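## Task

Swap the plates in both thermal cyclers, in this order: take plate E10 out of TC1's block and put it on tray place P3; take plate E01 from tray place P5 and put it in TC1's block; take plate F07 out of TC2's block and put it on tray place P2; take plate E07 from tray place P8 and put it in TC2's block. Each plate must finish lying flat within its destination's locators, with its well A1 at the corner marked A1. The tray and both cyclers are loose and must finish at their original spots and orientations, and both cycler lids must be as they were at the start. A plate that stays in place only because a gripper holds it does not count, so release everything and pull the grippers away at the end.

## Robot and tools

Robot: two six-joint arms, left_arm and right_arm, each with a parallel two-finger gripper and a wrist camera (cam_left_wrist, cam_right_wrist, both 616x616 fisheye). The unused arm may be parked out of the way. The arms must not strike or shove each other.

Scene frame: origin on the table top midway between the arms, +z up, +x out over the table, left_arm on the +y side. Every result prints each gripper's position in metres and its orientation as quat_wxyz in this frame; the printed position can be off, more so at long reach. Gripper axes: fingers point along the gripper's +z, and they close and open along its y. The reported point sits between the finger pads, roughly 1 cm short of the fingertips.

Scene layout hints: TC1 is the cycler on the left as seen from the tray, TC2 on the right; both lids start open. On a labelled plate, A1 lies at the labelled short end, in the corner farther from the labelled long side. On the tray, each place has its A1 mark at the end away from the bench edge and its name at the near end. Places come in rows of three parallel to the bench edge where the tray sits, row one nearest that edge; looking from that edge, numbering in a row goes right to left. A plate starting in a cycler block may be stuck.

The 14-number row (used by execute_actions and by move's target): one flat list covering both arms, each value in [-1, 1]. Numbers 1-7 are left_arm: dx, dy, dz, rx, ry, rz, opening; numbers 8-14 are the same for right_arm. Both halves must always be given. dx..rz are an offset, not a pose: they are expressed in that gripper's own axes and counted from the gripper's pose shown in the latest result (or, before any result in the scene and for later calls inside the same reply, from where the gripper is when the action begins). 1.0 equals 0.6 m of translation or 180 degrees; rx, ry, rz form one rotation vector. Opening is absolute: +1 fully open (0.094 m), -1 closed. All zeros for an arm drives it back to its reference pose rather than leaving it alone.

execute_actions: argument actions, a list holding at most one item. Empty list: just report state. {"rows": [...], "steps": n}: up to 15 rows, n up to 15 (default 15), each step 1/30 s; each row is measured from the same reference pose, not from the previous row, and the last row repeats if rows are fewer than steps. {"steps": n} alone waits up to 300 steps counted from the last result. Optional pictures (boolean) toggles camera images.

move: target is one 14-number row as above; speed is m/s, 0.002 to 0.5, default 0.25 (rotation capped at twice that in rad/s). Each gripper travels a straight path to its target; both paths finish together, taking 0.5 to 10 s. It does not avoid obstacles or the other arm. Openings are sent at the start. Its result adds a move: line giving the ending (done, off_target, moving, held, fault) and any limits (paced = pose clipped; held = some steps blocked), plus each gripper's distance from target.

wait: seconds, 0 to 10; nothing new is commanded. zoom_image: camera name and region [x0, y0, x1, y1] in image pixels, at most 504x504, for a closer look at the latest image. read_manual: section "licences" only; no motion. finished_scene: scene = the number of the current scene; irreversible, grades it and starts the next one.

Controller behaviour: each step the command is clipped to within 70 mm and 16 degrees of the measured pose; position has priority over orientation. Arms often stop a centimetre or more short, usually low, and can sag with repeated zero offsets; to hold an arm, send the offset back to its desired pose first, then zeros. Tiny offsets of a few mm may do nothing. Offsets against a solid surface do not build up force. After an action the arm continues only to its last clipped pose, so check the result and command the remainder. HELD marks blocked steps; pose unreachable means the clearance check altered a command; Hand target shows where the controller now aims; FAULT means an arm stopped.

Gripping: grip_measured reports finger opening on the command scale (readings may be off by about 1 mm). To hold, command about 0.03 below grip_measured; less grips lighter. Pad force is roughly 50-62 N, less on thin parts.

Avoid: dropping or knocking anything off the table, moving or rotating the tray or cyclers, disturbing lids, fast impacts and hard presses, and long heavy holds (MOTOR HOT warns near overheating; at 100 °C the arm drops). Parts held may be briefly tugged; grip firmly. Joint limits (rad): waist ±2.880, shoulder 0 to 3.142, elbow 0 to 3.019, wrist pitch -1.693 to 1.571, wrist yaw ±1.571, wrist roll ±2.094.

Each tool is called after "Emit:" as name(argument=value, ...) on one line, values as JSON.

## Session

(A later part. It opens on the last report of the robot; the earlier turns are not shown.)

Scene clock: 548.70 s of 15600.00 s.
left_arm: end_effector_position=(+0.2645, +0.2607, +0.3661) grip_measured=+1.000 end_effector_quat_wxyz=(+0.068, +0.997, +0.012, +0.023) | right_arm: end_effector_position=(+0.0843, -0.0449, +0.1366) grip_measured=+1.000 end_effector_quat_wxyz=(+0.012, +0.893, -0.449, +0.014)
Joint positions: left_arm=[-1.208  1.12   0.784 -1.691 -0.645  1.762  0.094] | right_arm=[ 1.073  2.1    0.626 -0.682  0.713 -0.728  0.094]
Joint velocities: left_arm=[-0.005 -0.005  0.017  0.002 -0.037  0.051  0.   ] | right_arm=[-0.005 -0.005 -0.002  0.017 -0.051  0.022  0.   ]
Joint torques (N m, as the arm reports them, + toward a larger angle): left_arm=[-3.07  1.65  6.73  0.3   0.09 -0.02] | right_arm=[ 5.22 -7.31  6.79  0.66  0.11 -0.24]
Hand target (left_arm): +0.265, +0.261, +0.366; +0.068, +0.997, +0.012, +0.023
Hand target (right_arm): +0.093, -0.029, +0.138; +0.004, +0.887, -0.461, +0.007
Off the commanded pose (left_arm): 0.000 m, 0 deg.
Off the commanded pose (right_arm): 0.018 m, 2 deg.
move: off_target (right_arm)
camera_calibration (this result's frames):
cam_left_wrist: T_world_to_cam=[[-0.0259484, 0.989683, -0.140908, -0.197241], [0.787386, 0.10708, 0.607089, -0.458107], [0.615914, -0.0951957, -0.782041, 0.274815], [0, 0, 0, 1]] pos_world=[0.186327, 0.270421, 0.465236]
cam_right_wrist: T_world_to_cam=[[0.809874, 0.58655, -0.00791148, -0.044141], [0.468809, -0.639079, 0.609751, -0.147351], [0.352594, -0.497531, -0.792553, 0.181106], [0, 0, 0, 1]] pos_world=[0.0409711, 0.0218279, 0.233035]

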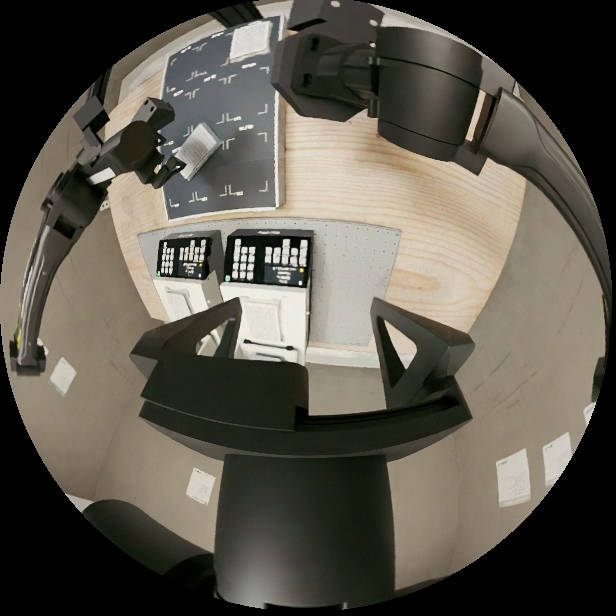

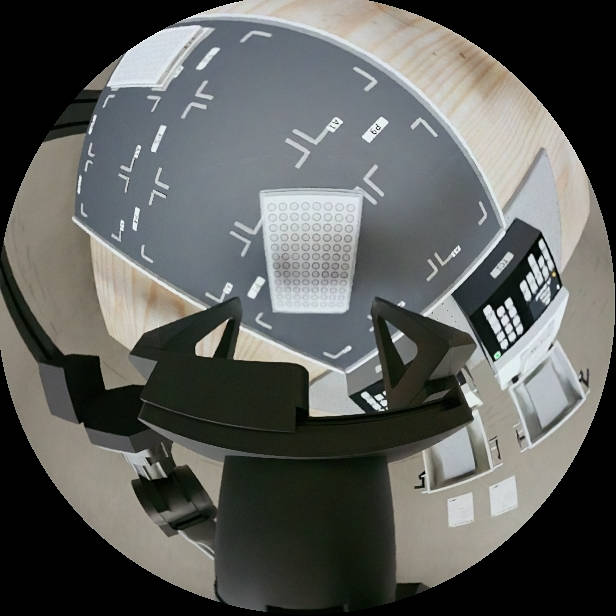

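Emit:
move(target=[0,0,0,0,0,0,1, -0.025,-0.012,0.095,0,0,0,1], speed=0.08)

Emit:
move(target=[0,0,0,0,0,0,1, 0,0,0,0,0,0,0.62])

Scene clock: 550.90 s of 15600.00 s.
left_arm: end_effector_position=(+0.2645, +0.2607, +0.3661) grip_measured=+1.000 end_effector_quat_wxyz=(+0.068, +0.997, +0.012, +0.023) | right_arm: end_effector_position=(+0.0814, -0.0287, +0.0844) grip_measured=+1.000 end_effector_quat_wxyz=(+0.005, +0.894, -0.447, +0.016)
Joint positions: left_arm=[-1.208  1.12   0.784 -1.691 -0.645  1.762  0.094] | right_arm=[ 0.961  2.247  0.626 -0.431  0.777 -0.873  0.094]
Joint velocities: left_arm=[ 0.005  0.005  0.002 -0.007 -0.022 -0.037  0.   ] | right_arm=[-0.005 -0.005  0.002  0.007 -0.037 -0.007  0.   ]
Joint torques (N m, as the arm reports them, + toward a larger angle): left_arm=[-2.99  1.75  6.7   0.25  0.07 -0.03] | right_arm=[ 6.01 -8.34  2.93  0.57  0.11 -0.25]
Hand target (left_arm): +0.265, +0.261, +0.366; +0.068, +0.997, +0.012, +0.023
Hand target (right_arm): +0.082, -0.030, +0.079; +0.012, +0.893, -0.449, +0.014
Off the commanded pose (left_arm): 0.000 m, 0 deg.
Off the commanded pose (right_arm): 0.006 m, 1 deg.
move: done
camera_calibration (this result's frames):
cam_left_wrist: T_world_to_cam=[[-0.0259484, 0.989683, -0.140908, -0.197241], [0.787386, 0.10708, 0.607089, -0.458107], [0.615914, -0.0951957, -0.782041, 0.274815], [0, 0, 0, 1]] pos_world=[0.186327, 0.270421, 0.465236]
cam_right_wrist: T_world_to_cam=[[0.807543, 0.589784, 0.00548347, -0.0525421], [0.465706, -0.643303, 0.607684, -0.103508], [0.36193, -0.488177, -0.79416, 0.14844], [0, 0, 0, 1]] pos_world=[0.0369097, 0.0368662, 0.181073]

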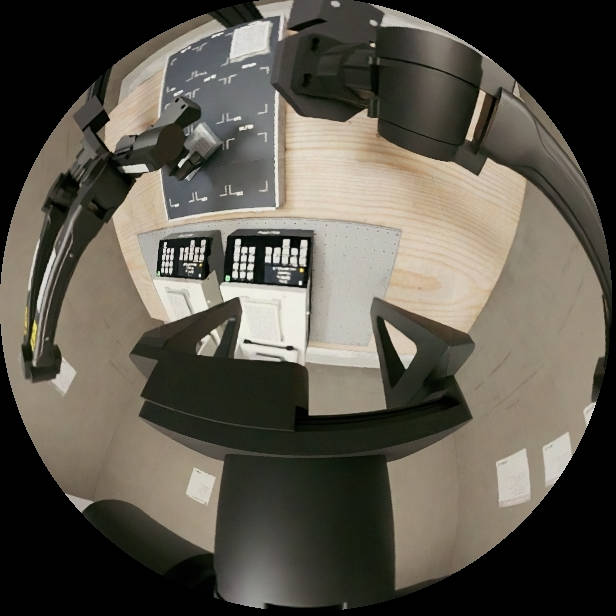

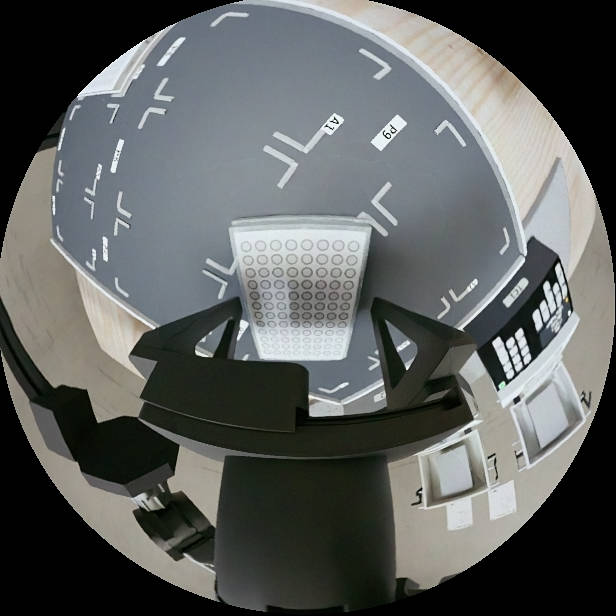

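Scene clock: 551.40 s of 15600.00 s.
left_arm: end_effector_position=(+0.2645, +0.2607, +0.3661) grip_measured=+1.000 end_effector_quat_wxyz=(+0.068, +0.997, +0.012, +0.023) | right_arm: end_effector_position=(+0.0814, -0.0287, +0.0844) grip_measured=+0.622 end_effector_quat_wxyz=(+0.005, +0.894, -0.447, +0.016)
Joint positions: left_arm=[-1.208  1.12   0.784 -1.691 -0.645  1.762  0.094] | right_arm=[ 0.961  2.247  0.626 -0.431  0.777 -0.873  0.076]
Joint velocities: left_arm=[-0.005 -0.015  0.002  0.012  0.081 -0.022  0.   ] | right_arm=[ 0.005 -0.015 -0.007  0.002 -0.022 -0.007  0.   ]
Joint torques (N m, as the arm reports them, + toward a larger angle): left_arm=[-3.13  1.48  6.69  0.3   0.11 -0.04] | right_arm=[ 7.59 -8.69  2.82  0.17  0.01 -0.13]
Hand target (left_arm): +0.265, +0.261, +0.366; +0.068, +0.997, +0.012, +0.023
Hand target (right_arm): +0.081, -0.029, +0.084; +0.005, +0.894, -0.447, +0.016
Off the commanded pose (left_arm): 0.000 m, 0 deg.
Off the commanded pose (right_arm): 0.000 m, 0 deg.
move: done
camera_calibration (this result's frames):
cam_left_wrist: T_world_to_cam=[[-0.0259484, 0.989683, -0.140908, -0.197241], [0.787386, 0.10708, 0.607089, -0.458107], [0.615914, -0.0951957, -0.782041, 0.274815], [0, 0, 0, 1]] pos_world=[0.186327, 0.270421, 0.465236]
cam_right_wrist: T_world_to_cam=[[0.807543, 0.589784, 0.00548347, -0.0525421], [0.465706, -0.643303, 0.607684, -0.103508], [0.36193, -0.488177, -0.79416, 0.14844], [0, 0, 0, 1]] pos_world=[0.0369097, 0.0368662, 0.181073]

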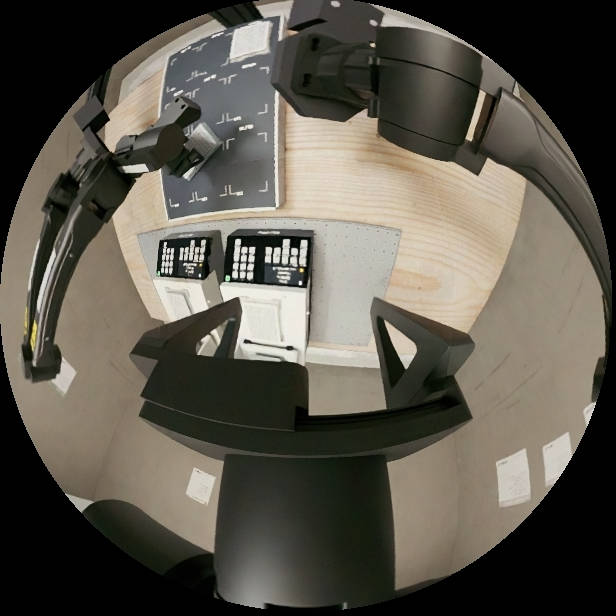

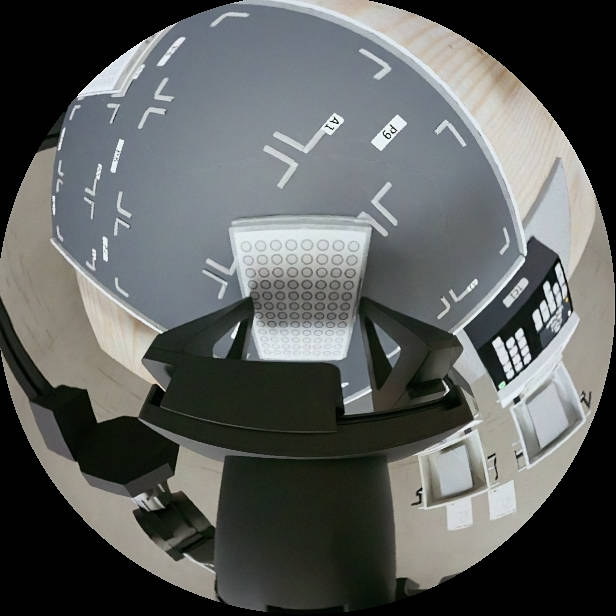

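Too high. Open, shift +y 5 mm, lower.

Emit:
move(target=[0,0,0,0,0,0,1, 0,0.012,0,0,0,0,1], speed=0.05)

Emit:
move(target=[0,0,0,0,0,0,1, 0,0,0.04,0,0,0,1], speed=0.05)

Emit:
move(target=[0,0,0,0,0,0,1, 0,0,0,0,0,0,0.62])

Scene clock: 556.20 s of 15600.00 s.
left_arm: end_effector_position=(+0.2645, +0.2607, +0.3661) grip_measured=+1.000 end_effector_quat_wxyz=(+0.068, +0.997, +0.012, +0.023) | right_arm: end_effector_position=(+0.0809, -0.0286, +0.0844) grip_measured=+1.000 end_effector_quat_wxyz=(+0.006, +0.893, -0.450, +0.014)
Joint positions: left_arm=[-1.208  1.12   0.784 -1.691 -0.645  1.762  0.094] | right_arm=[ 0.961  2.247  0.626 -0.431  0.774 -0.866  0.094]
Joint velocities: left_arm=[-0.015 -0.024  0.002  0.007 -0.037  0.051  0.   ] | right_arm=[ 0.005 -0.005 -0.017 -0.012  0.007 -0.037  0.   ]
Joint torques (N m, as the arm reports them, + toward a larger angle): left_arm=[-3.34  1.32  6.69  0.29  0.1  -0.02] | right_arm=[ 8.54 -8.34  1.83  0.48 -0.09 -0.06]
Hand target (left_arm): +0.265, +0.261, +0.366; +0.068, +0.997, +0.012, +0.023
Hand target (right_arm): +0.076, -0.033, +0.084; +0.006, +0.894, -0.447, +0.016
Off the commanded pose (left_arm): 0.000 m, 0 deg.
Off the commanded pose (right_arm): 0.007 m, 0 deg.
After step 90, 1.10 s passed at rest.
move: done
camera_calibration (this result's frames):
cam_left_wrist: T_world_to_cam=[[-0.0259484, 0.989683, -0.140908, -0.197241], [0.787386, 0.10708, 0.607089, -0.458107], [0.615914, -0.0951957, -0.782041, 0.274815], [0, 0, 0, 1]] pos_world=[0.186327, 0.270421, 0.465236]
cam_right_wrist: T_world_to_cam=[[0.811393, 0.584489, 0.0036926, -0.0525116], [0.4632, -0.646846, 0.605835, -0.102928], [0.356493, -0.48986, -0.795581, 0.149183], [0, 0, 0, 1]] pos_world=[0.0371009, 0.0371931, 0.181239]

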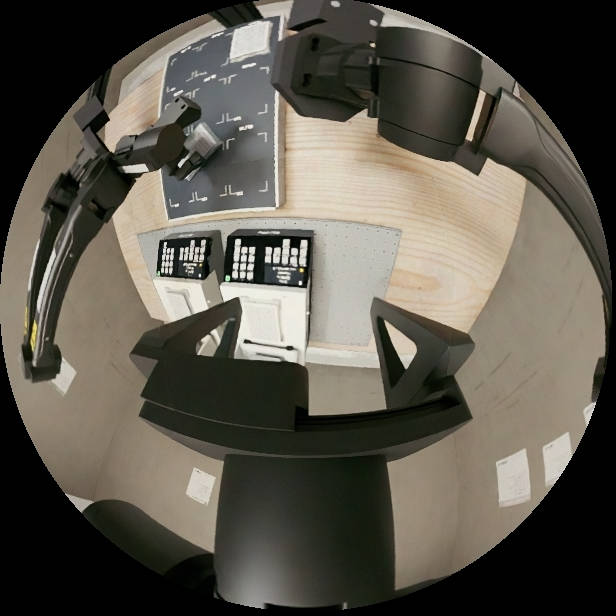

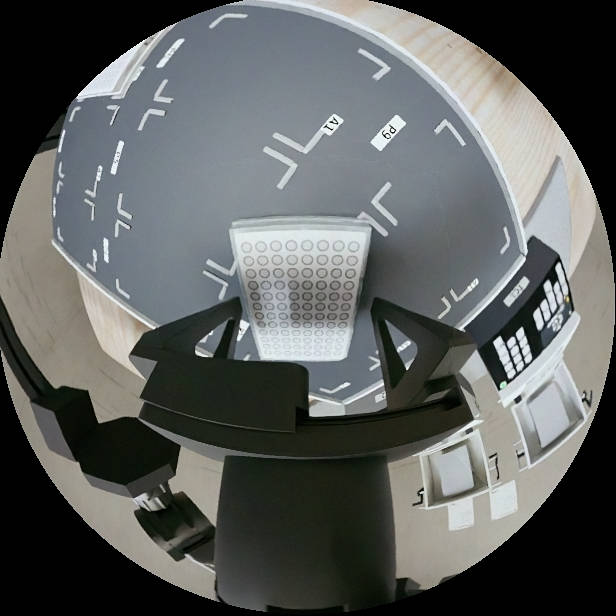

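Scene clock: 556.97 s of 15600.00 s.
left_arm: end_effector_position=(+0.2645, +0.2607, +0.3661) grip_measured=+1.000 end_effector_quat_wxyz=(+0.068, +0.997, +0.012, +0.023) | right_arm: end_effector_position=(+0.0830, -0.0208, +0.0811) grip_measured=+1.000 end_effector_quat_wxyz=(-0.011, +0.899, -0.438, +0.013)
Joint positions: left_arm=[-1.208  1.12   0.784 -1.691 -0.645  1.762  0.094] | right_arm=[ 0.955  2.255  0.621 -0.366  0.782 -0.934  0.094]
Joint velocities: left_arm=[-0.005 -0.005 -0.007 -0.022  0.007  0.037  0.   ] | right_arm=[-0.005 -0.005  0.007 -0.007  0.037 -0.007  0.   ]
Joint torques (N m, as the arm reports them, + toward a larger angle): left_arm=[-3.22  1.26  6.74  0.33  0.11 -0.02] | right_arm=[ 3.71 -5.97  2.21  2.64  0.63 -0.11]
Hand target (left_arm): +0.265, +0.261, +0.366; +0.068, +0.997, +0.012, +0.023
Hand target (right_arm): +0.080, -0.030, +0.062; +0.006, +0.893, -0.450, +0.014
Off the commanded pose (left_arm): 0.000 m, 0 deg.
Off the commanded pose (right_arm): 0.022 m, 2 deg.
move: off_target (right_arm)
camera_calibration (this result's frames):
cam_left_wrist: T_world_to_cam=[[-0.0259484, 0.989683, -0.140908, -0.197241], [0.787386, 0.10708, 0.607089, -0.458107], [0.615914, -0.0951957, -0.782041, 0.274815], [0, 0, 0, 1]] pos_world=[0.186327, 0.270421, 0.465236]
cam_right_wrist: T_world_to_cam=[[0.794415, 0.60652, 0.0322363, -0.0591643], [0.473647, -0.651856, 0.592235, -0.096734], [0.380216, -0.455211, -0.80512, 0.149151], [0, 0, 0, 1]] pos_world=[0.0361093, 0.0407228, 0.179281]

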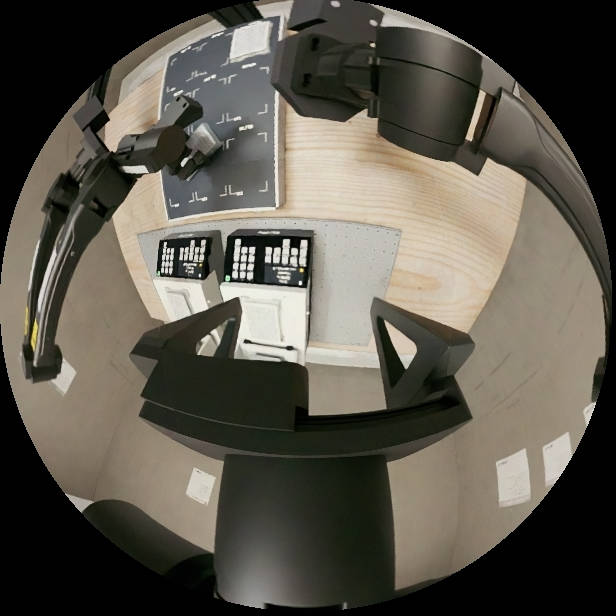

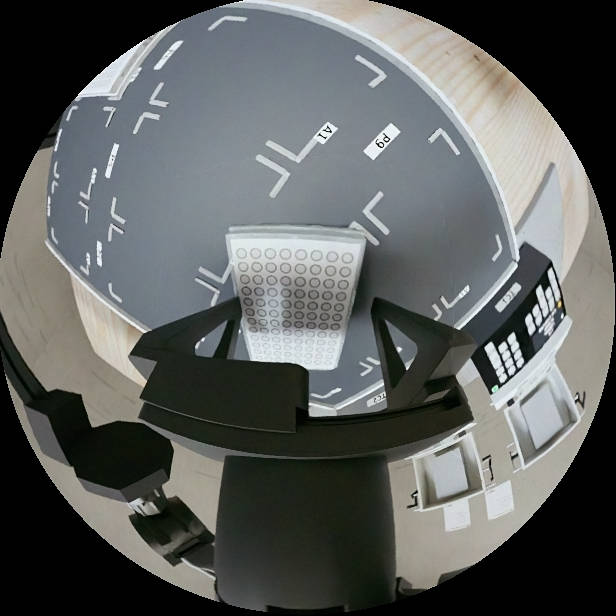

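Scene clock: 557.47 s of 15600.00 s.
left_arm: end_effector_position=(+0.2645, +0.2607, +0.3661) grip_measured=+1.000 end_effector_quat_wxyz=(+0.068, +0.997, +0.012, +0.023) | right_arm: end_effector_position=(+0.0826, -0.0209, +0.0826) grip_measured=+0.624 end_effector_quat_wxyz=(-0.011, +0.899, -0.437, +0.009)
Joint positions: left_arm=[-1.208  1.12   0.784 -1.691 -0.645  1.762  0.094] | right_arm=[ 0.956  2.248  0.62  -0.371  0.774 -0.935  0.076]
Joint velocities: left_arm=[-0.005 -0.015  0.002 -0.002  0.037  0.066  0.   ] | right_arm=[-0.005 -0.024  0.002 -0.002 -0.007  0.007  0.   ]
Joint torques (N m, as the arm reports them, + toward a larger angle): left_arm=[-3.07  1.42  6.83  0.38  0.11 -0.01] | right_arm=[ 7.74 -8.28  3.04  0.46  0.28 -0.13]
Hand target (left_arm): +0.265, +0.261, +0.366; +0.068, +0.997, +0.012, +0.023
Hand target (right_arm): +0.083, -0.021, +0.081; -0.011, +0.899, -0.438, +0.013
Off the commanded pose (left_arm): 0.000 m, 0 deg.
Off the commanded pose (right_arm): 0.002 m, 0 deg.
move: done
camera_calibration (this result's frames):
cam_left_wrist: T_world_to_cam=[[-0.0259484, 0.989683, -0.140908, -0.197241], [0.787386, 0.10708, 0.607089, -0.458107], [0.615914, -0.0951957, -0.782041, 0.274815], [0, 0, 0, 1]] pos_world=[0.186327, 0.270421, 0.465236]
cam_right_wrist: T_world_to_cam=[[0.79402, 0.607236, 0.0282435, -0.0584625], [0.478647, -0.653168, 0.586745, -0.0974506], [0.37474, -0.452368, -0.809279, 0.151296], [0, 0, 0, 1]] pos_world=[0.0363682, 0.0402904, 0.181271]

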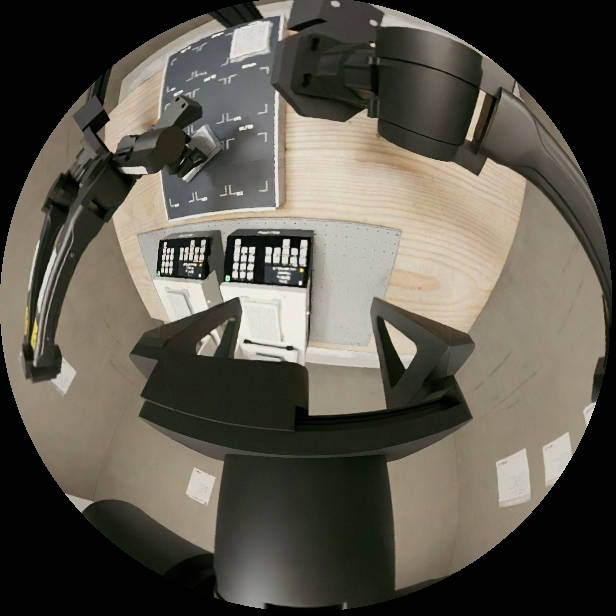

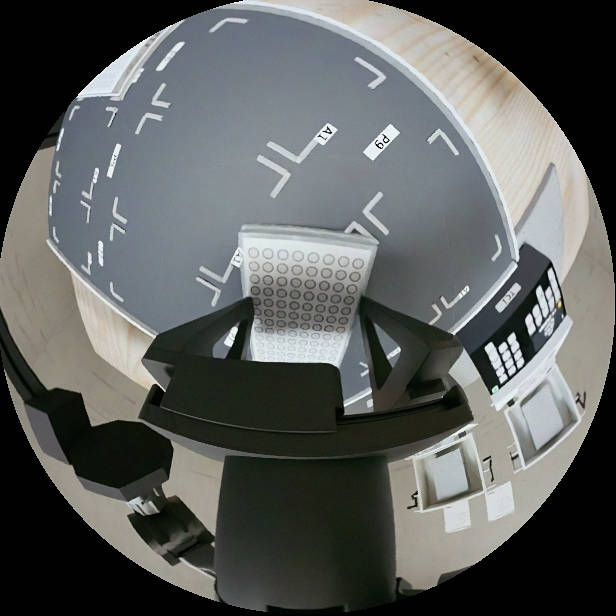

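Plate got dragged to centre. Open and descend.

Emit:
move(target=[0,0,0,0,0,0,1, 0,0,-0.01,0,0,0,1], speed=0.05)

Emit:
move(target=[0,0,0,0,0,0,1, 0.01,0.005,0.04,0,0,0,1], speed=0.05)

Emit:
move(target=[0,0,0,0,0,0,1, 0,0,0,0,0,0,0.62])

Scene clock: 559.07 s of 15600.00 s.
left_arm: end_effector_position=(+0.2645, +0.2607, +0.3661) grip_measured=+1.000 end_effector_quat_wxyz=(+0.068, +0.997, +0.012, +0.023) | right_arm: end_effector_position=(+0.0815, -0.0241, +0.0829) grip_measured=+1.000 end_effector_quat_wxyz=(-0.004, +0.900, -0.437, +0.009)
Joint positions: left_arm=[-1.208  1.12   0.784 -1.691 -0.645  1.762  0.094] | right_arm=[ 0.956  2.246  0.62  -0.39   0.77  -0.925  0.094]
Joint velocities: left_arm=[-0.015 -0.005 -0.007  0.002 -0.037  0.081  0.   ] | right_arm=[-0.015 -0.005 -0.007 -0.007  0.037 -0.022  0.   ]
Joint torques (N m, as the arm reports them, + toward a larger angle): left_arm=[-2.98  0.76  6.7   0.32  0.11  0.01] | right_arm=[ 8.76 -9.37  3.02 -0.19 -0.1  -0.08]
Hand target (left_arm): +0.265, +0.261, +0.366; +0.068, +0.997, +0.012, +0.023
Hand target (right_arm): +0.082, -0.021, +0.089; -0.011, +0.899, -0.437, +0.009
Off the commanded pose (left_arm): 0.000 m, 0 deg.
Off the commanded pose (right_arm): 0.007 m, 1 deg.
move: done
camera_calibration (this result's frames):
cam_left_wrist: T_world_to_cam=[[-0.0259484, 0.989683, -0.140908, -0.197241], [0.787386, 0.10708, 0.607089, -0.458107], [0.615914, -0.0951957, -0.782041, 0.274815], [0, 0, 0, 1]] pos_world=[0.186327, 0.270421, 0.465236]
cam_right_wrist: T_world_to_cam=[[0.793284, 0.608637, 0.0161456, -0.0545311], [0.483644, -0.646036, 0.59053, -0.0997592], [0.369849, -0.46065, -0.806854, 0.150569], [0, 0, 0, 1]] pos_world=[0.0358187, 0.0381012, 0.181279]

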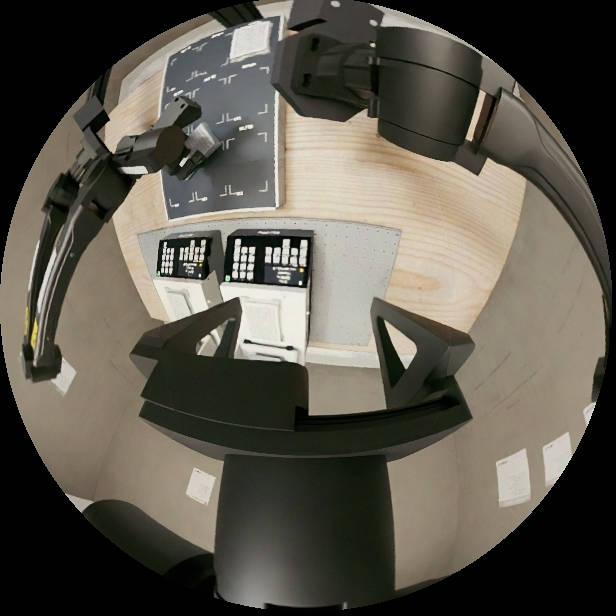

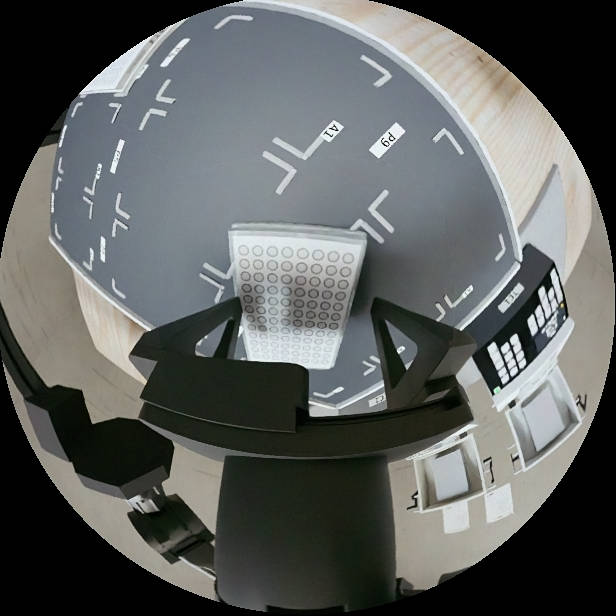

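Scene clock: 559.80 s of 15600.00 s.
left_arm: end_effector_position=(+0.2645, +0.2607, +0.3661) grip_measured=+1.000 end_effector_quat_wxyz=(+0.068, +0.997, +0.012, +0.023) | right_arm: end_effector_position=(+0.0834, -0.0185, +0.0826) grip_measured=+1.000 end_effector_quat_wxyz=(-0.027, +0.904, -0.427, +0.007)
Joint positions: left_arm=[-1.208  1.12   0.784 -1.691 -0.645  1.762  0.094] | right_arm=[ 0.955  2.24   0.601 -0.314  0.774 -0.991  0.094]
Joint velocities: left_arm=[-0.005 -0.015 -0.002 -0.012 -0.022 -0.051  0.   ] | right_arm=[-0.015 -0.005 -0.002  0.007 -0.007 -0.051  0.   ]
Joint torques (N m, as the arm reports them, + toward a larger angle): left_arm=[-3.05  1.67  6.72  0.3   0.11 -0.02] | right_arm=[ 2.77 -5.83  2.22  2.61  0.7  -0.31]
Hand target (left_arm): +0.265, +0.261, +0.366; +0.068, +0.997, +0.012, +0.023
Hand target (right_arm): +0.082, -0.031, +0.062; -0.004, +0.900, -0.436, +0.009
Off the commanded pose (left_arm): 0.000 m, 0 deg.
Off the commanded pose (right_arm): 0.027 m, 3 deg.
move: off_target (right_arm)
camera_calibration (this result's frames):
cam_left_wrist: T_world_to_cam=[[-0.0259484, 0.989683, -0.140908, -0.197241], [0.787386, 0.10708, 0.607089, -0.458107], [0.615914, -0.0951957, -0.782041, 0.274815], [0, 0, 0, 1]] pos_world=[0.186327, 0.270421, 0.465236]
cam_right_wrist: T_world_to_cam=[[0.77914, 0.624433, 0.0549975, -0.0612381], [0.488489, -0.659806, 0.570995, -0.0959304], [0.392835, -0.418019, -0.819109, 0.151999], [0, 0, 0, 1]] pos_world=[0.0348633, 0.0384821, 0.182648]

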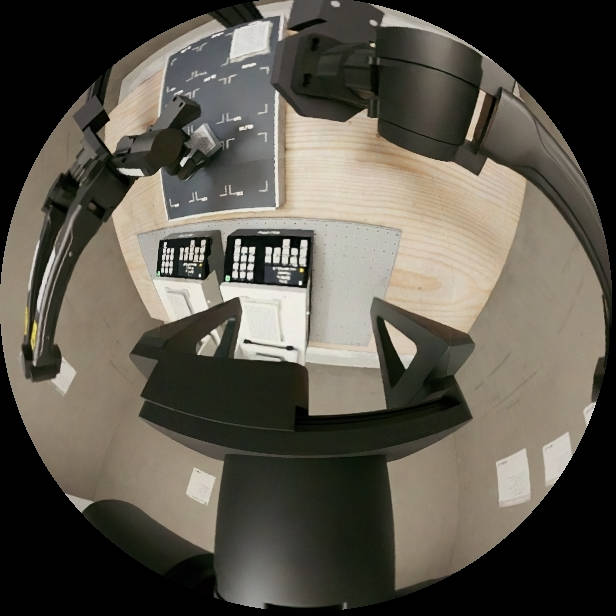

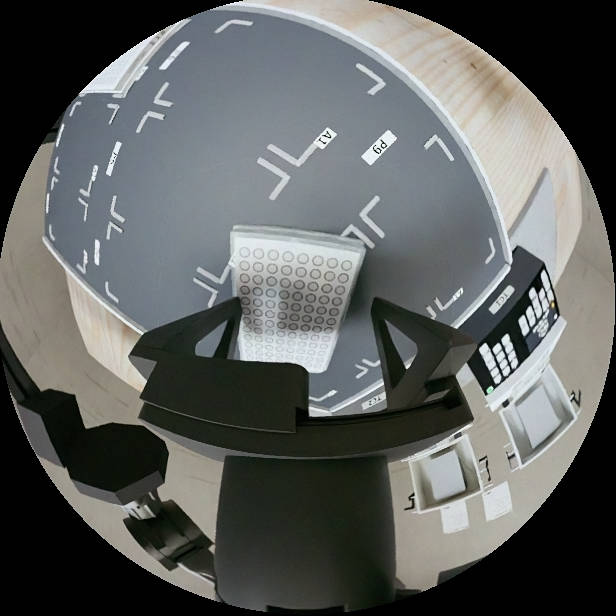

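Scene clock: 560.30 s of 15600.00 s.
left_arm: end_effector_position=(+0.2645, +0.2607, +0.3661) grip_measured=+1.000 end_effector_quat_wxyz=(+0.068, +0.997, +0.012, +0.023) | right_arm: end_effector_position=(+0.0826, -0.0189, +0.0836) grip_measured=+0.623 end_effector_quat_wxyz=(-0.026, +0.904, -0.426, +0.004)
Joint positions: left_arm=[-1.208  1.12   0.784 -1.691 -0.645  1.762  0.094] | right_arm=[ 0.957  2.235  0.6   -0.318  0.766 -0.991  0.076]
Joint velocities: left_arm=[-0.015 -0.005 -0.002 -0.002 -0.007 -0.081  0.   ] | right_arm=[-0.005 -0.005 -0.002  0.002 -0.051  0.051 -0.001]
Joint torques (N m, as the arm reports them, + toward a larger angle): left_arm=[-3.27  1.17  6.75  0.26  0.14 -0.01] | right_arm=[ 6.75 -8.27  3.03  0.52  0.23 -0.13]
Hand target (left_arm): +0.265, +0.261, +0.366; +0.068, +0.997, +0.012, +0.023
Hand target (right_arm): +0.083, -0.019, +0.083; -0.027, +0.904, -0.427, +0.007
Off the commanded pose (left_arm): 0.000 m, 0 deg.
Off the commanded pose (right_arm): 0.001 m, 0 deg.
move: done
camera_calibration (this result's frames):
cam_left_wrist: T_world_to_cam=[[-0.0259484, 0.989683, -0.140908, -0.197241], [0.787386, 0.10708, 0.607089, -0.458107], [0.615914, -0.0951957, -0.782041, 0.274815], [0, 0, 0, 1]] pos_world=[0.186327, 0.270421, 0.465236]
cam_right_wrist: T_world_to_cam=[[0.777964, 0.626218, 0.0512106, -0.059944], [0.493674, -0.659645, 0.566705, -0.0964868], [0.388662, -0.415595, -0.822328, 0.15366], [0, 0, 0, 1]] pos_world=[0.0345454, 0.0377514, 0.184108]

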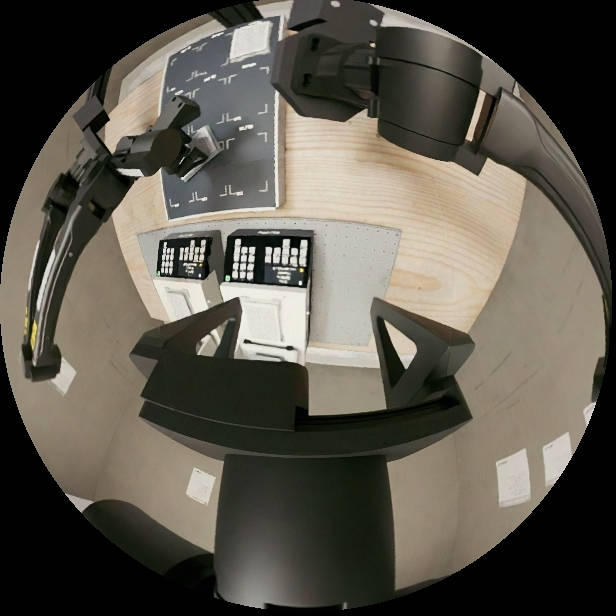

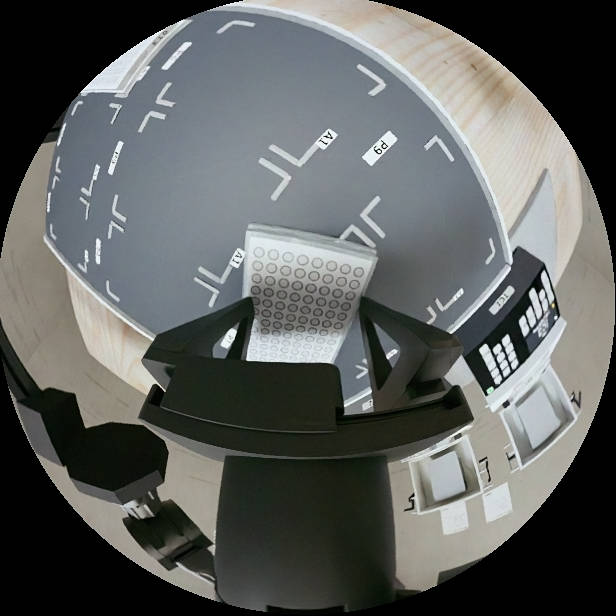

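Lift first with fingers as they are, then open with rotation.

Emit:
move(target=[0,0,0,0,0,0,1, 0,0,-0.05,0,0,0.04,0.62], speed=0.05)

Emit:
move(target=[0,0,0,0,0,0,1, 0,0,0,0,0,0,1])

Scene clock: 562.90 s of 15600.00 s.
left_arm: end_effector_position=(+0.2645, +0.2607, +0.3661) grip_measured=+1.000 end_effector_quat_wxyz=(+0.068, +0.997, +0.012, +0.023) | right_arm: end_effector_position=(+0.0793, -0.0292, +0.1060) grip_measured=+0.622 end_effector_quat_wxyz=(-0.015, +0.878, -0.478, +0.003)
Joint positions: left_arm=[-1.208  1.12   0.784 -1.691 -0.645  1.762  0.094] | right_arm=[ 1.016  2.177  0.6   -0.458  0.737 -0.778  0.076]
Joint velocities: left_arm=[-0.005  0.005 -0.002 -0.017 -0.037  0.007  0.   ] | right_arm=[ 0.005 -0.005  0.002 -0.007  0.037  0.037  0.001]
Joint torques (N m, as the arm reports them, + toward a larger angle): left_arm=[-3.09  1.61  6.65  0.29  0.12 -0.01] | right_arm=[ 8.67 -8.87  4.7  -0.16 -0.09 -0.03]
Hand target (left_arm): +0.265, +0.261, +0.366; +0.068, +0.997, +0.012, +0.023
Hand target (right_arm): +0.082, -0.020, +0.114; -0.027, +0.876, -0.482, +0.002
Off the commanded pose (left_arm): 0.000 m, 0 deg.
Off the commanded pose (right_arm): 0.012 m, 1 deg.
move: off_target (right_arm)
camera_calibration (this result's frames):
cam_left_wrist: T_world_to_cam=[[-0.0259484, 0.989683, -0.140908, -0.197241], [0.787386, 0.10708, 0.607089, -0.458107], [0.615914, -0.0951957, -0.782041, 0.274815], [0, 0, 0, 1]] pos_world=[0.186327, 0.270421, 0.465236]
cam_right_wrist: T_world_to_cam=[[0.846703, 0.531228, 0.0298618, -0.0580256], [0.421314, -0.703676, 0.572131, -0.110457], [0.324945, -0.471844, -0.819618, 0.172261], [0, 0, 0, 1]] pos_world=[0.0396922, 0.0343789, 0.206117]

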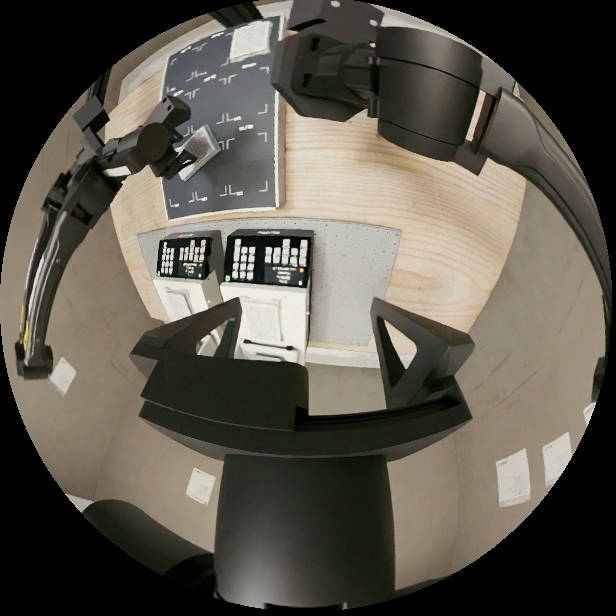

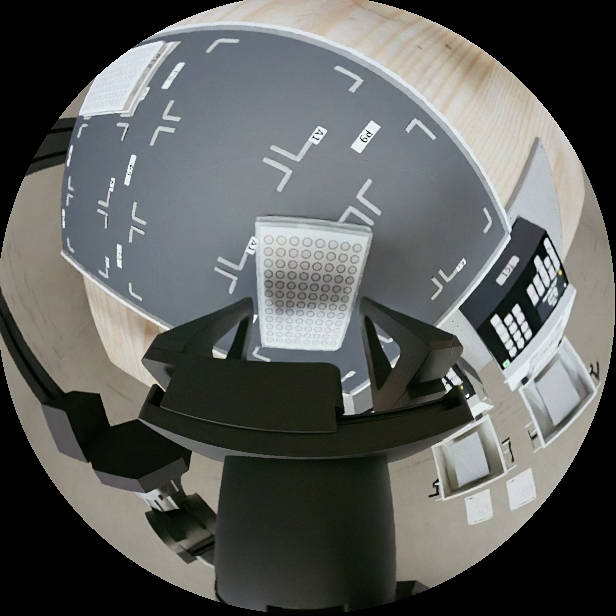

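Scene clock: 563.40 s of 15600.00 s.
left_arm: end_effector_position=(+0.2645, +0.2607, +0.3661) grip_measured=+1.000 end_effector_quat_wxyz=(+0.068, +0.997, +0.012, +0.023) | right_arm: end_effector_position=(+0.0793, -0.0293, +0.1060) grip_measured=+1.000 end_effector_quat_wxyz=(-0.015, +0.878, -0.478, +0.003)
Joint positions: left_arm=[-1.208  1.12   0.784 -1.691 -0.645  1.762  0.094] | right_arm=[ 1.016  2.177  0.6   -0.458  0.737 -0.778  0.094]
Joint velocities: left_arm=[-0.005  0.015  0.002 -0.007 -0.022 -0.007  0.   ] | right_arm=[-0.005 -0.005 -0.012 -0.002  0.022 -0.051  0.   ]
Joint torques (N m, as the arm reports them, + toward a larger angle): left_arm=[-3.3   1.53  6.6   0.37  0.14 -0.01] | right_arm=[ 7.22 -8.31  3.54  0.28  0.   -0.13]
Hand target (left_arm): +0.265, +0.261, +0.366; +0.068, +0.997, +0.012, +0.023
Hand target (right_arm): +0.079, -0.029, +0.106; -0.015, +0.878, -0.478, +0.003
Off the commanded pose (left_arm): 0.000 m, 0 deg.
Off the commanded pose (right_arm): 0.000 m, 0 deg.
move: done
camera_calibration (this result's frames):
cam_left_wrist: T_world_to_cam=[[-0.0259484, 0.989683, -0.140908, -0.197241], [0.787386, 0.10708, 0.607089, -0.458107], [0.615914, -0.0951957, -0.782041, 0.274815], [0, 0, 0, 1]] pos_world=[0.186327, 0.270421, 0.465236]
cam_right_wrist: T_world_to_cam=[[0.84657, 0.53145, 0.0296689, -0.057935], [0.421521, -0.703409, 0.572307, -0.11053], [0.325022, -0.471992, -0.819502, 0.172206], [0, 0, 0, 1]] pos_world=[0.0396657, 0.0343219, 0.206099]

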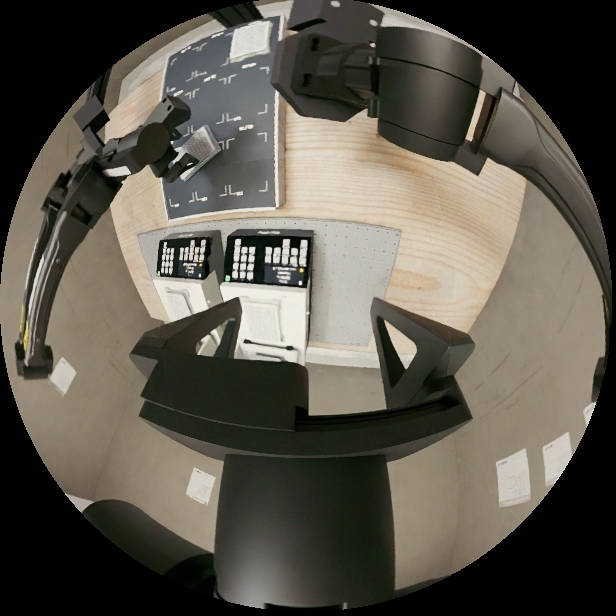

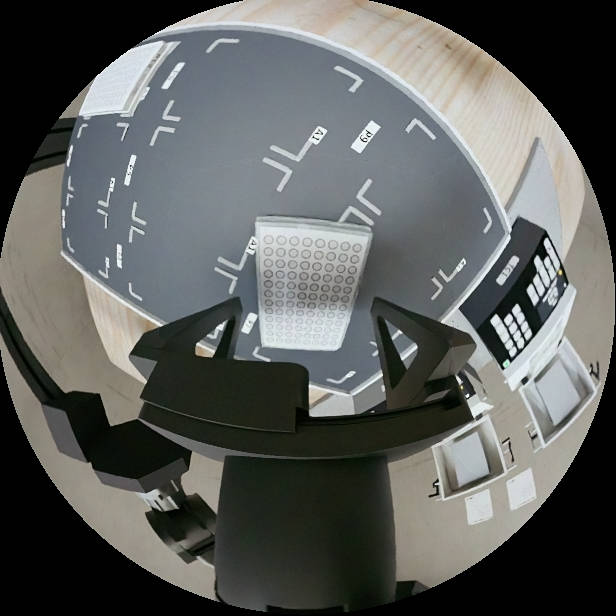

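Emit:
move(target=[0,0,0,0,0,0,1, 0.01,0.012,0.07,0,0,0.03,1], speed=0.05)

Scene clock: 565.70 s of 15600.00 s.
left_arm: end_effector_position=(+0.2645, +0.2607, +0.3661) grip_measured=+1.000 end_effector_quat_wxyz=(+0.068, +0.997, +0.012, +0.023) | right_arm: end_effector_position=(+0.0796, -0.0294, +0.0709) grip_measured=+1.000 end_effector_quat_wxyz=(-0.027, +0.854, -0.520, +0.002)
Joint positions: left_arm=[-1.208  1.12   0.784 -1.691 -0.645  1.762  0.094] | right_arm=[ 0.923  2.253  0.564 -0.235  0.781 -0.82   0.094]
Joint velocities: left_arm=[-0.015 -0.005 -0.002 -0.002 -0.007 -0.007  0.   ] | right_arm=[-0.015  0.005 -0.002  0.022  0.066  0.022  0.   ]
Joint torques (N m, as the arm reports them, + toward a larger angle): left_arm=[-3.39  1.61  6.6   0.29  0.12 -0.04] | right_arm=[ 5.89 -7.46  1.42  1.24  0.11 -0.21]
Hand target (left_arm): +0.265, +0.261, +0.366; +0.068, +0.997, +0.012, +0.023
Hand target (right_arm): +0.077, -0.037, +0.064; -0.015, +0.855, -0.519, +0.002
Off the commanded pose (left_arm): 0.000 m, 0 deg.
Off the commanded pose (right_arm): 0.011 m, 1 deg.
move: off_target (right_arm)
camera_calibration (this result's frames):
cam_left_wrist: T_world_to_cam=[[-0.0259484, 0.989683, -0.140908, -0.197241], [0.787386, 0.10708, 0.607089, -0.458107], [0.615914, -0.0951957, -0.782041, 0.274815], [0, 0, 0, 1]] pos_world=[0.186327, 0.270421, 0.465236]
cam_right_wrist: T_world_to_cam=[[0.893689, 0.446164, 0.0475239, -0.0646], [0.346113, -0.752906, 0.559767, -0.0852364], [0.285529, -0.483808, -0.827286, 0.146622], [0, 0, 0, 1]] pos_world=[0.045369, 0.035584, 0.172081]

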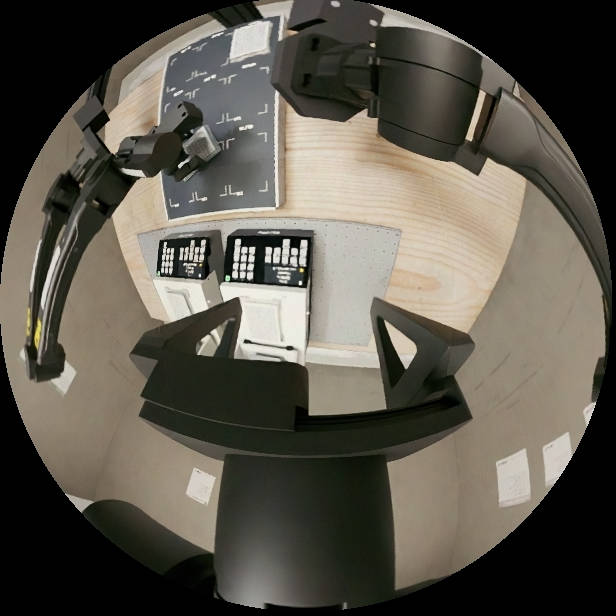

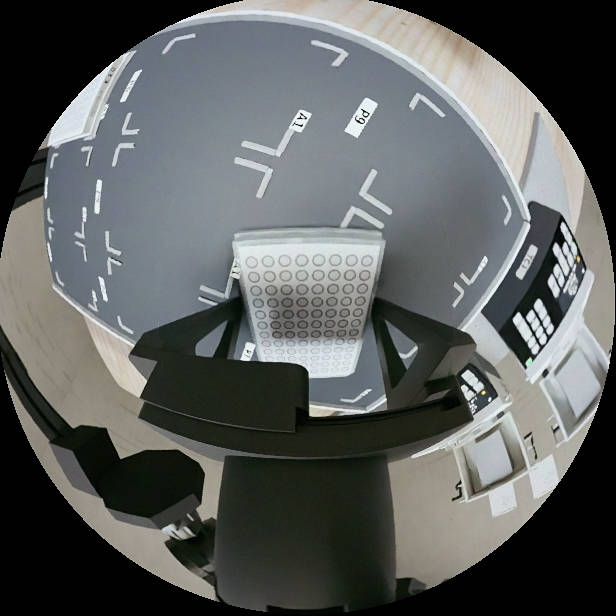

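Emit:
move(target=[0,0,0,0,0,0,1, 0,0,0,0,0,0,0.62])

Emit:
move(target=[0,0,0,0,0,0,1, 0,0,-0.15,0,0,-0.348,0.62], speed=0.15)

Emit:
zoom_image(camera="cam_left_wrist", region=[100,60,300,240])

Scene clock: 567.37 s of 15600.00 s.
left_arm: end_effector_position=(+0.2645, +0.2607, +0.3661) grip_measured=+1.000 end_effector_quat_wxyz=(+0.068, +0.997, +0.012, +0.023) | right_arm: end_effector_position=(+0.0796, -0.0292, +0.0710) grip_measured=+0.760 end_effector_quat_wxyz=(-0.027, +0.854, -0.519, +0.002)
Joint positions: left_arm=[-1.208  1.12   0.784 -1.691 -0.645  1.762  0.094] | right_arm=[ 0.923  2.253  0.564 -0.234  0.78  -0.822  0.083]
Joint velocities: left_arm=[-0.015 -0.015 -0.007 -0.017  0.037  0.051  0.   ] | right_arm=[-0.024  0.005 -0.002 -0.007  0.11   0.007  0.   ]
Joint torques (N m, as the arm reports them, + toward a larger angle): left_arm=[-3.32  1.69  6.85  0.42  0.11  0.  ] | right_arm=[ 7.45 -8.37  2.3   0.29  0.01 -0.1 ]
Hand target (left_arm): +0.265, +0.261, +0.366; +0.068, +0.997, +0.012, +0.023
Hand target (right_arm): +0.080, -0.029, +0.071; -0.027, +0.854, -0.520, +0.002
Off the commanded pose (left_arm): 0.000 m, 0 deg.
Off the commanded pose (right_arm): 0.000 m, 0 deg.
move: done
camera_calibration (this result's frames):
cam_left_wrist: T_world_to_cam=[[-0.0259484, 0.989683, -0.140908, -0.197241], [0.787386, 0.10708, 0.607089, -0.458107], [0.615914, -0.0951957, -0.782041, 0.274815], [0, 0, 0, 1]] pos_world=[0.186327, 0.270421, 0.465236]
cam_right_wrist: T_world_to_cam=[[0.892728, 0.448064, 0.0477065, -0.0645436], [0.347783, -0.752478, 0.559306, -0.0852013], [0.286503, -0.482717, -0.827587, 0.146685], [0, 0, 0, 1]] pos_world=[0.0452257, 0.0356149, 0.172127]

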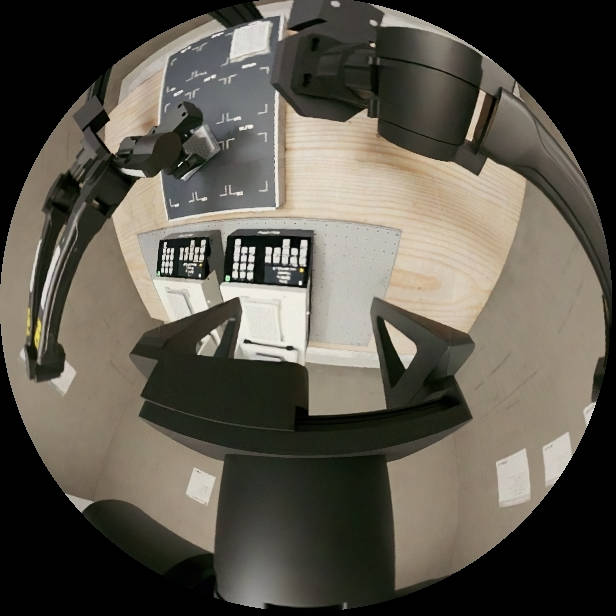

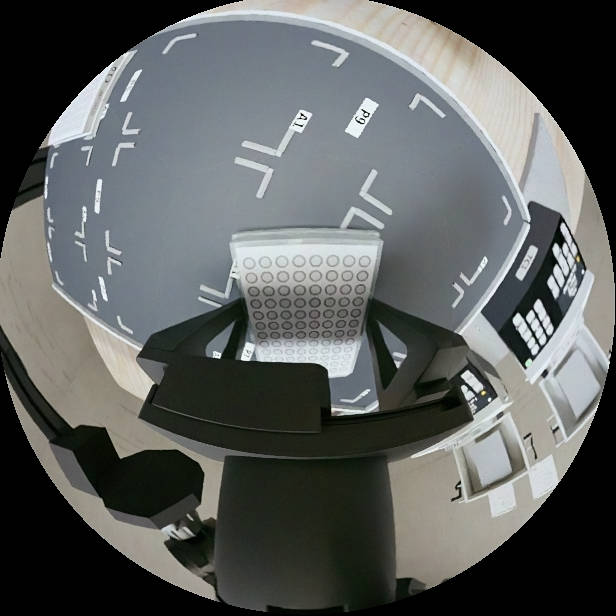

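Scene clock: 571.47 s of 15600.00 s.
left_arm: end_effector_position=(+0.2645, +0.2607, +0.3661) grip_measured=+1.000 end_effector_quat_wxyz=(+0.068, +0.997, +0.012, +0.023) | right_arm: end_effector_position=(+0.0713, -0.0529, +0.1490) grip_measured=+0.760 end_effector_quat_wxyz=(-0.002, +1.000, +0.000, +0.011)
Joint positions: left_arm=[-1.208  1.12   0.784 -1.691 -0.645  1.762  0.094] | right_arm=[ 1.142  2.06   0.583 -0.677  0.679 -1.617  0.083]
Joint velocities: left_arm=[-0.005  0.005 -0.002  0.017 -0.022  0.007  0.   ] | right_arm=[-0.015  0.005  0.012  0.007 -0.022 -0.007  0.   ]
Joint torques (N m, as the arm reports them, + toward a larger angle): left_arm=[-3.13  1.16  6.72  0.33  0.13 -0.01] | right_arm=[ 7.72 -8.13  7.63 -0.42 -0.1  -0.2 ]
Hand target (left_arm): +0.265, +0.261, +0.366; +0.068, +0.997, +0.012, +0.023
Hand target (right_arm): +0.077, -0.034, +0.162; -0.022, +1.000, +0.000, +0.015
Off the commanded pose (left_arm): 0.000 m, 0 deg.
Off the commanded pose (right_arm): 0.024 m, 2 deg.
move: off_target (right_arm)
camera_calibration (this result's frames):
cam_left_wrist: T_world_to_cam=[[-0.0259484, 0.989683, -0.140908, -0.197241], [0.787386, 0.10708, 0.607089, -0.458107], [0.615914, -0.0951957, -0.782041, 0.274815], [0, 0, 0, 1]] pos_world=[0.186327, 0.270421, 0.465236]
cam_right_wrist: T_world_to_cam=[[0.0122897, 0.999907, 0.00583627, 0.0478957], [0.801067, -0.0133387, 0.598425, -0.14279], [0.598448, -0.00267921, -0.801157, 0.201422], [0, 0, 0, 1]] pos_world=[-0.00674443, -0.0492563, 0.24654]

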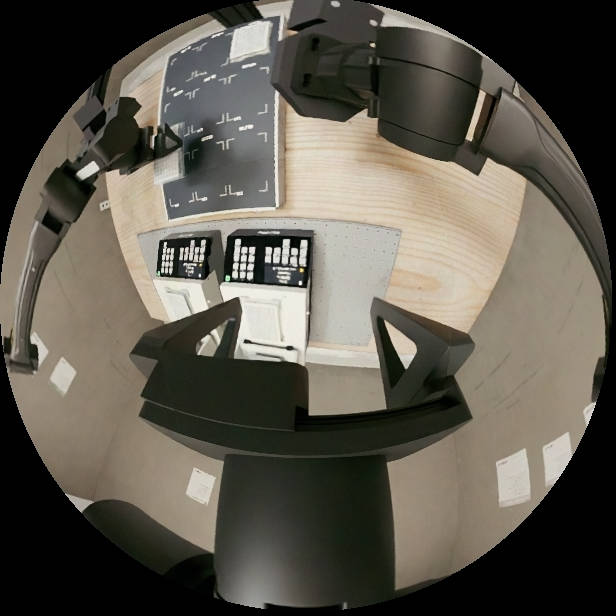

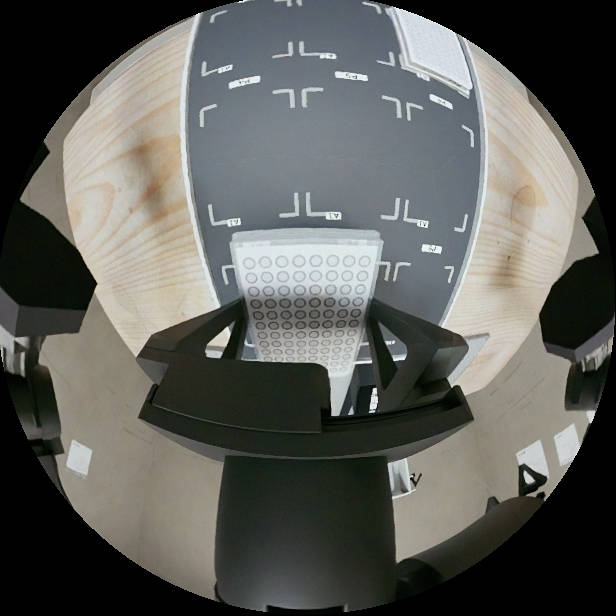

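Region (100, 60, 300, 240) of cam_left_wrist's 616x616 image, scaled by 2.520, with more detail than that image has; it fills the top 454 rows of this view, and the rest is white.

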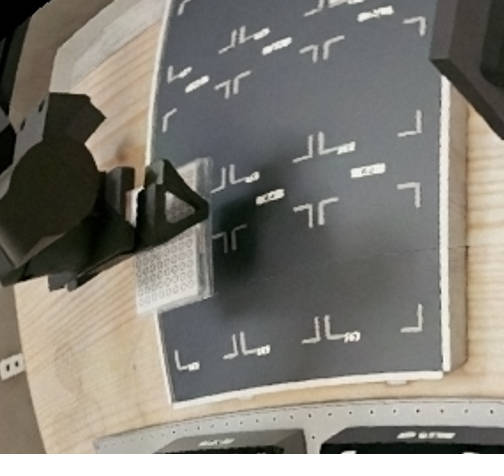

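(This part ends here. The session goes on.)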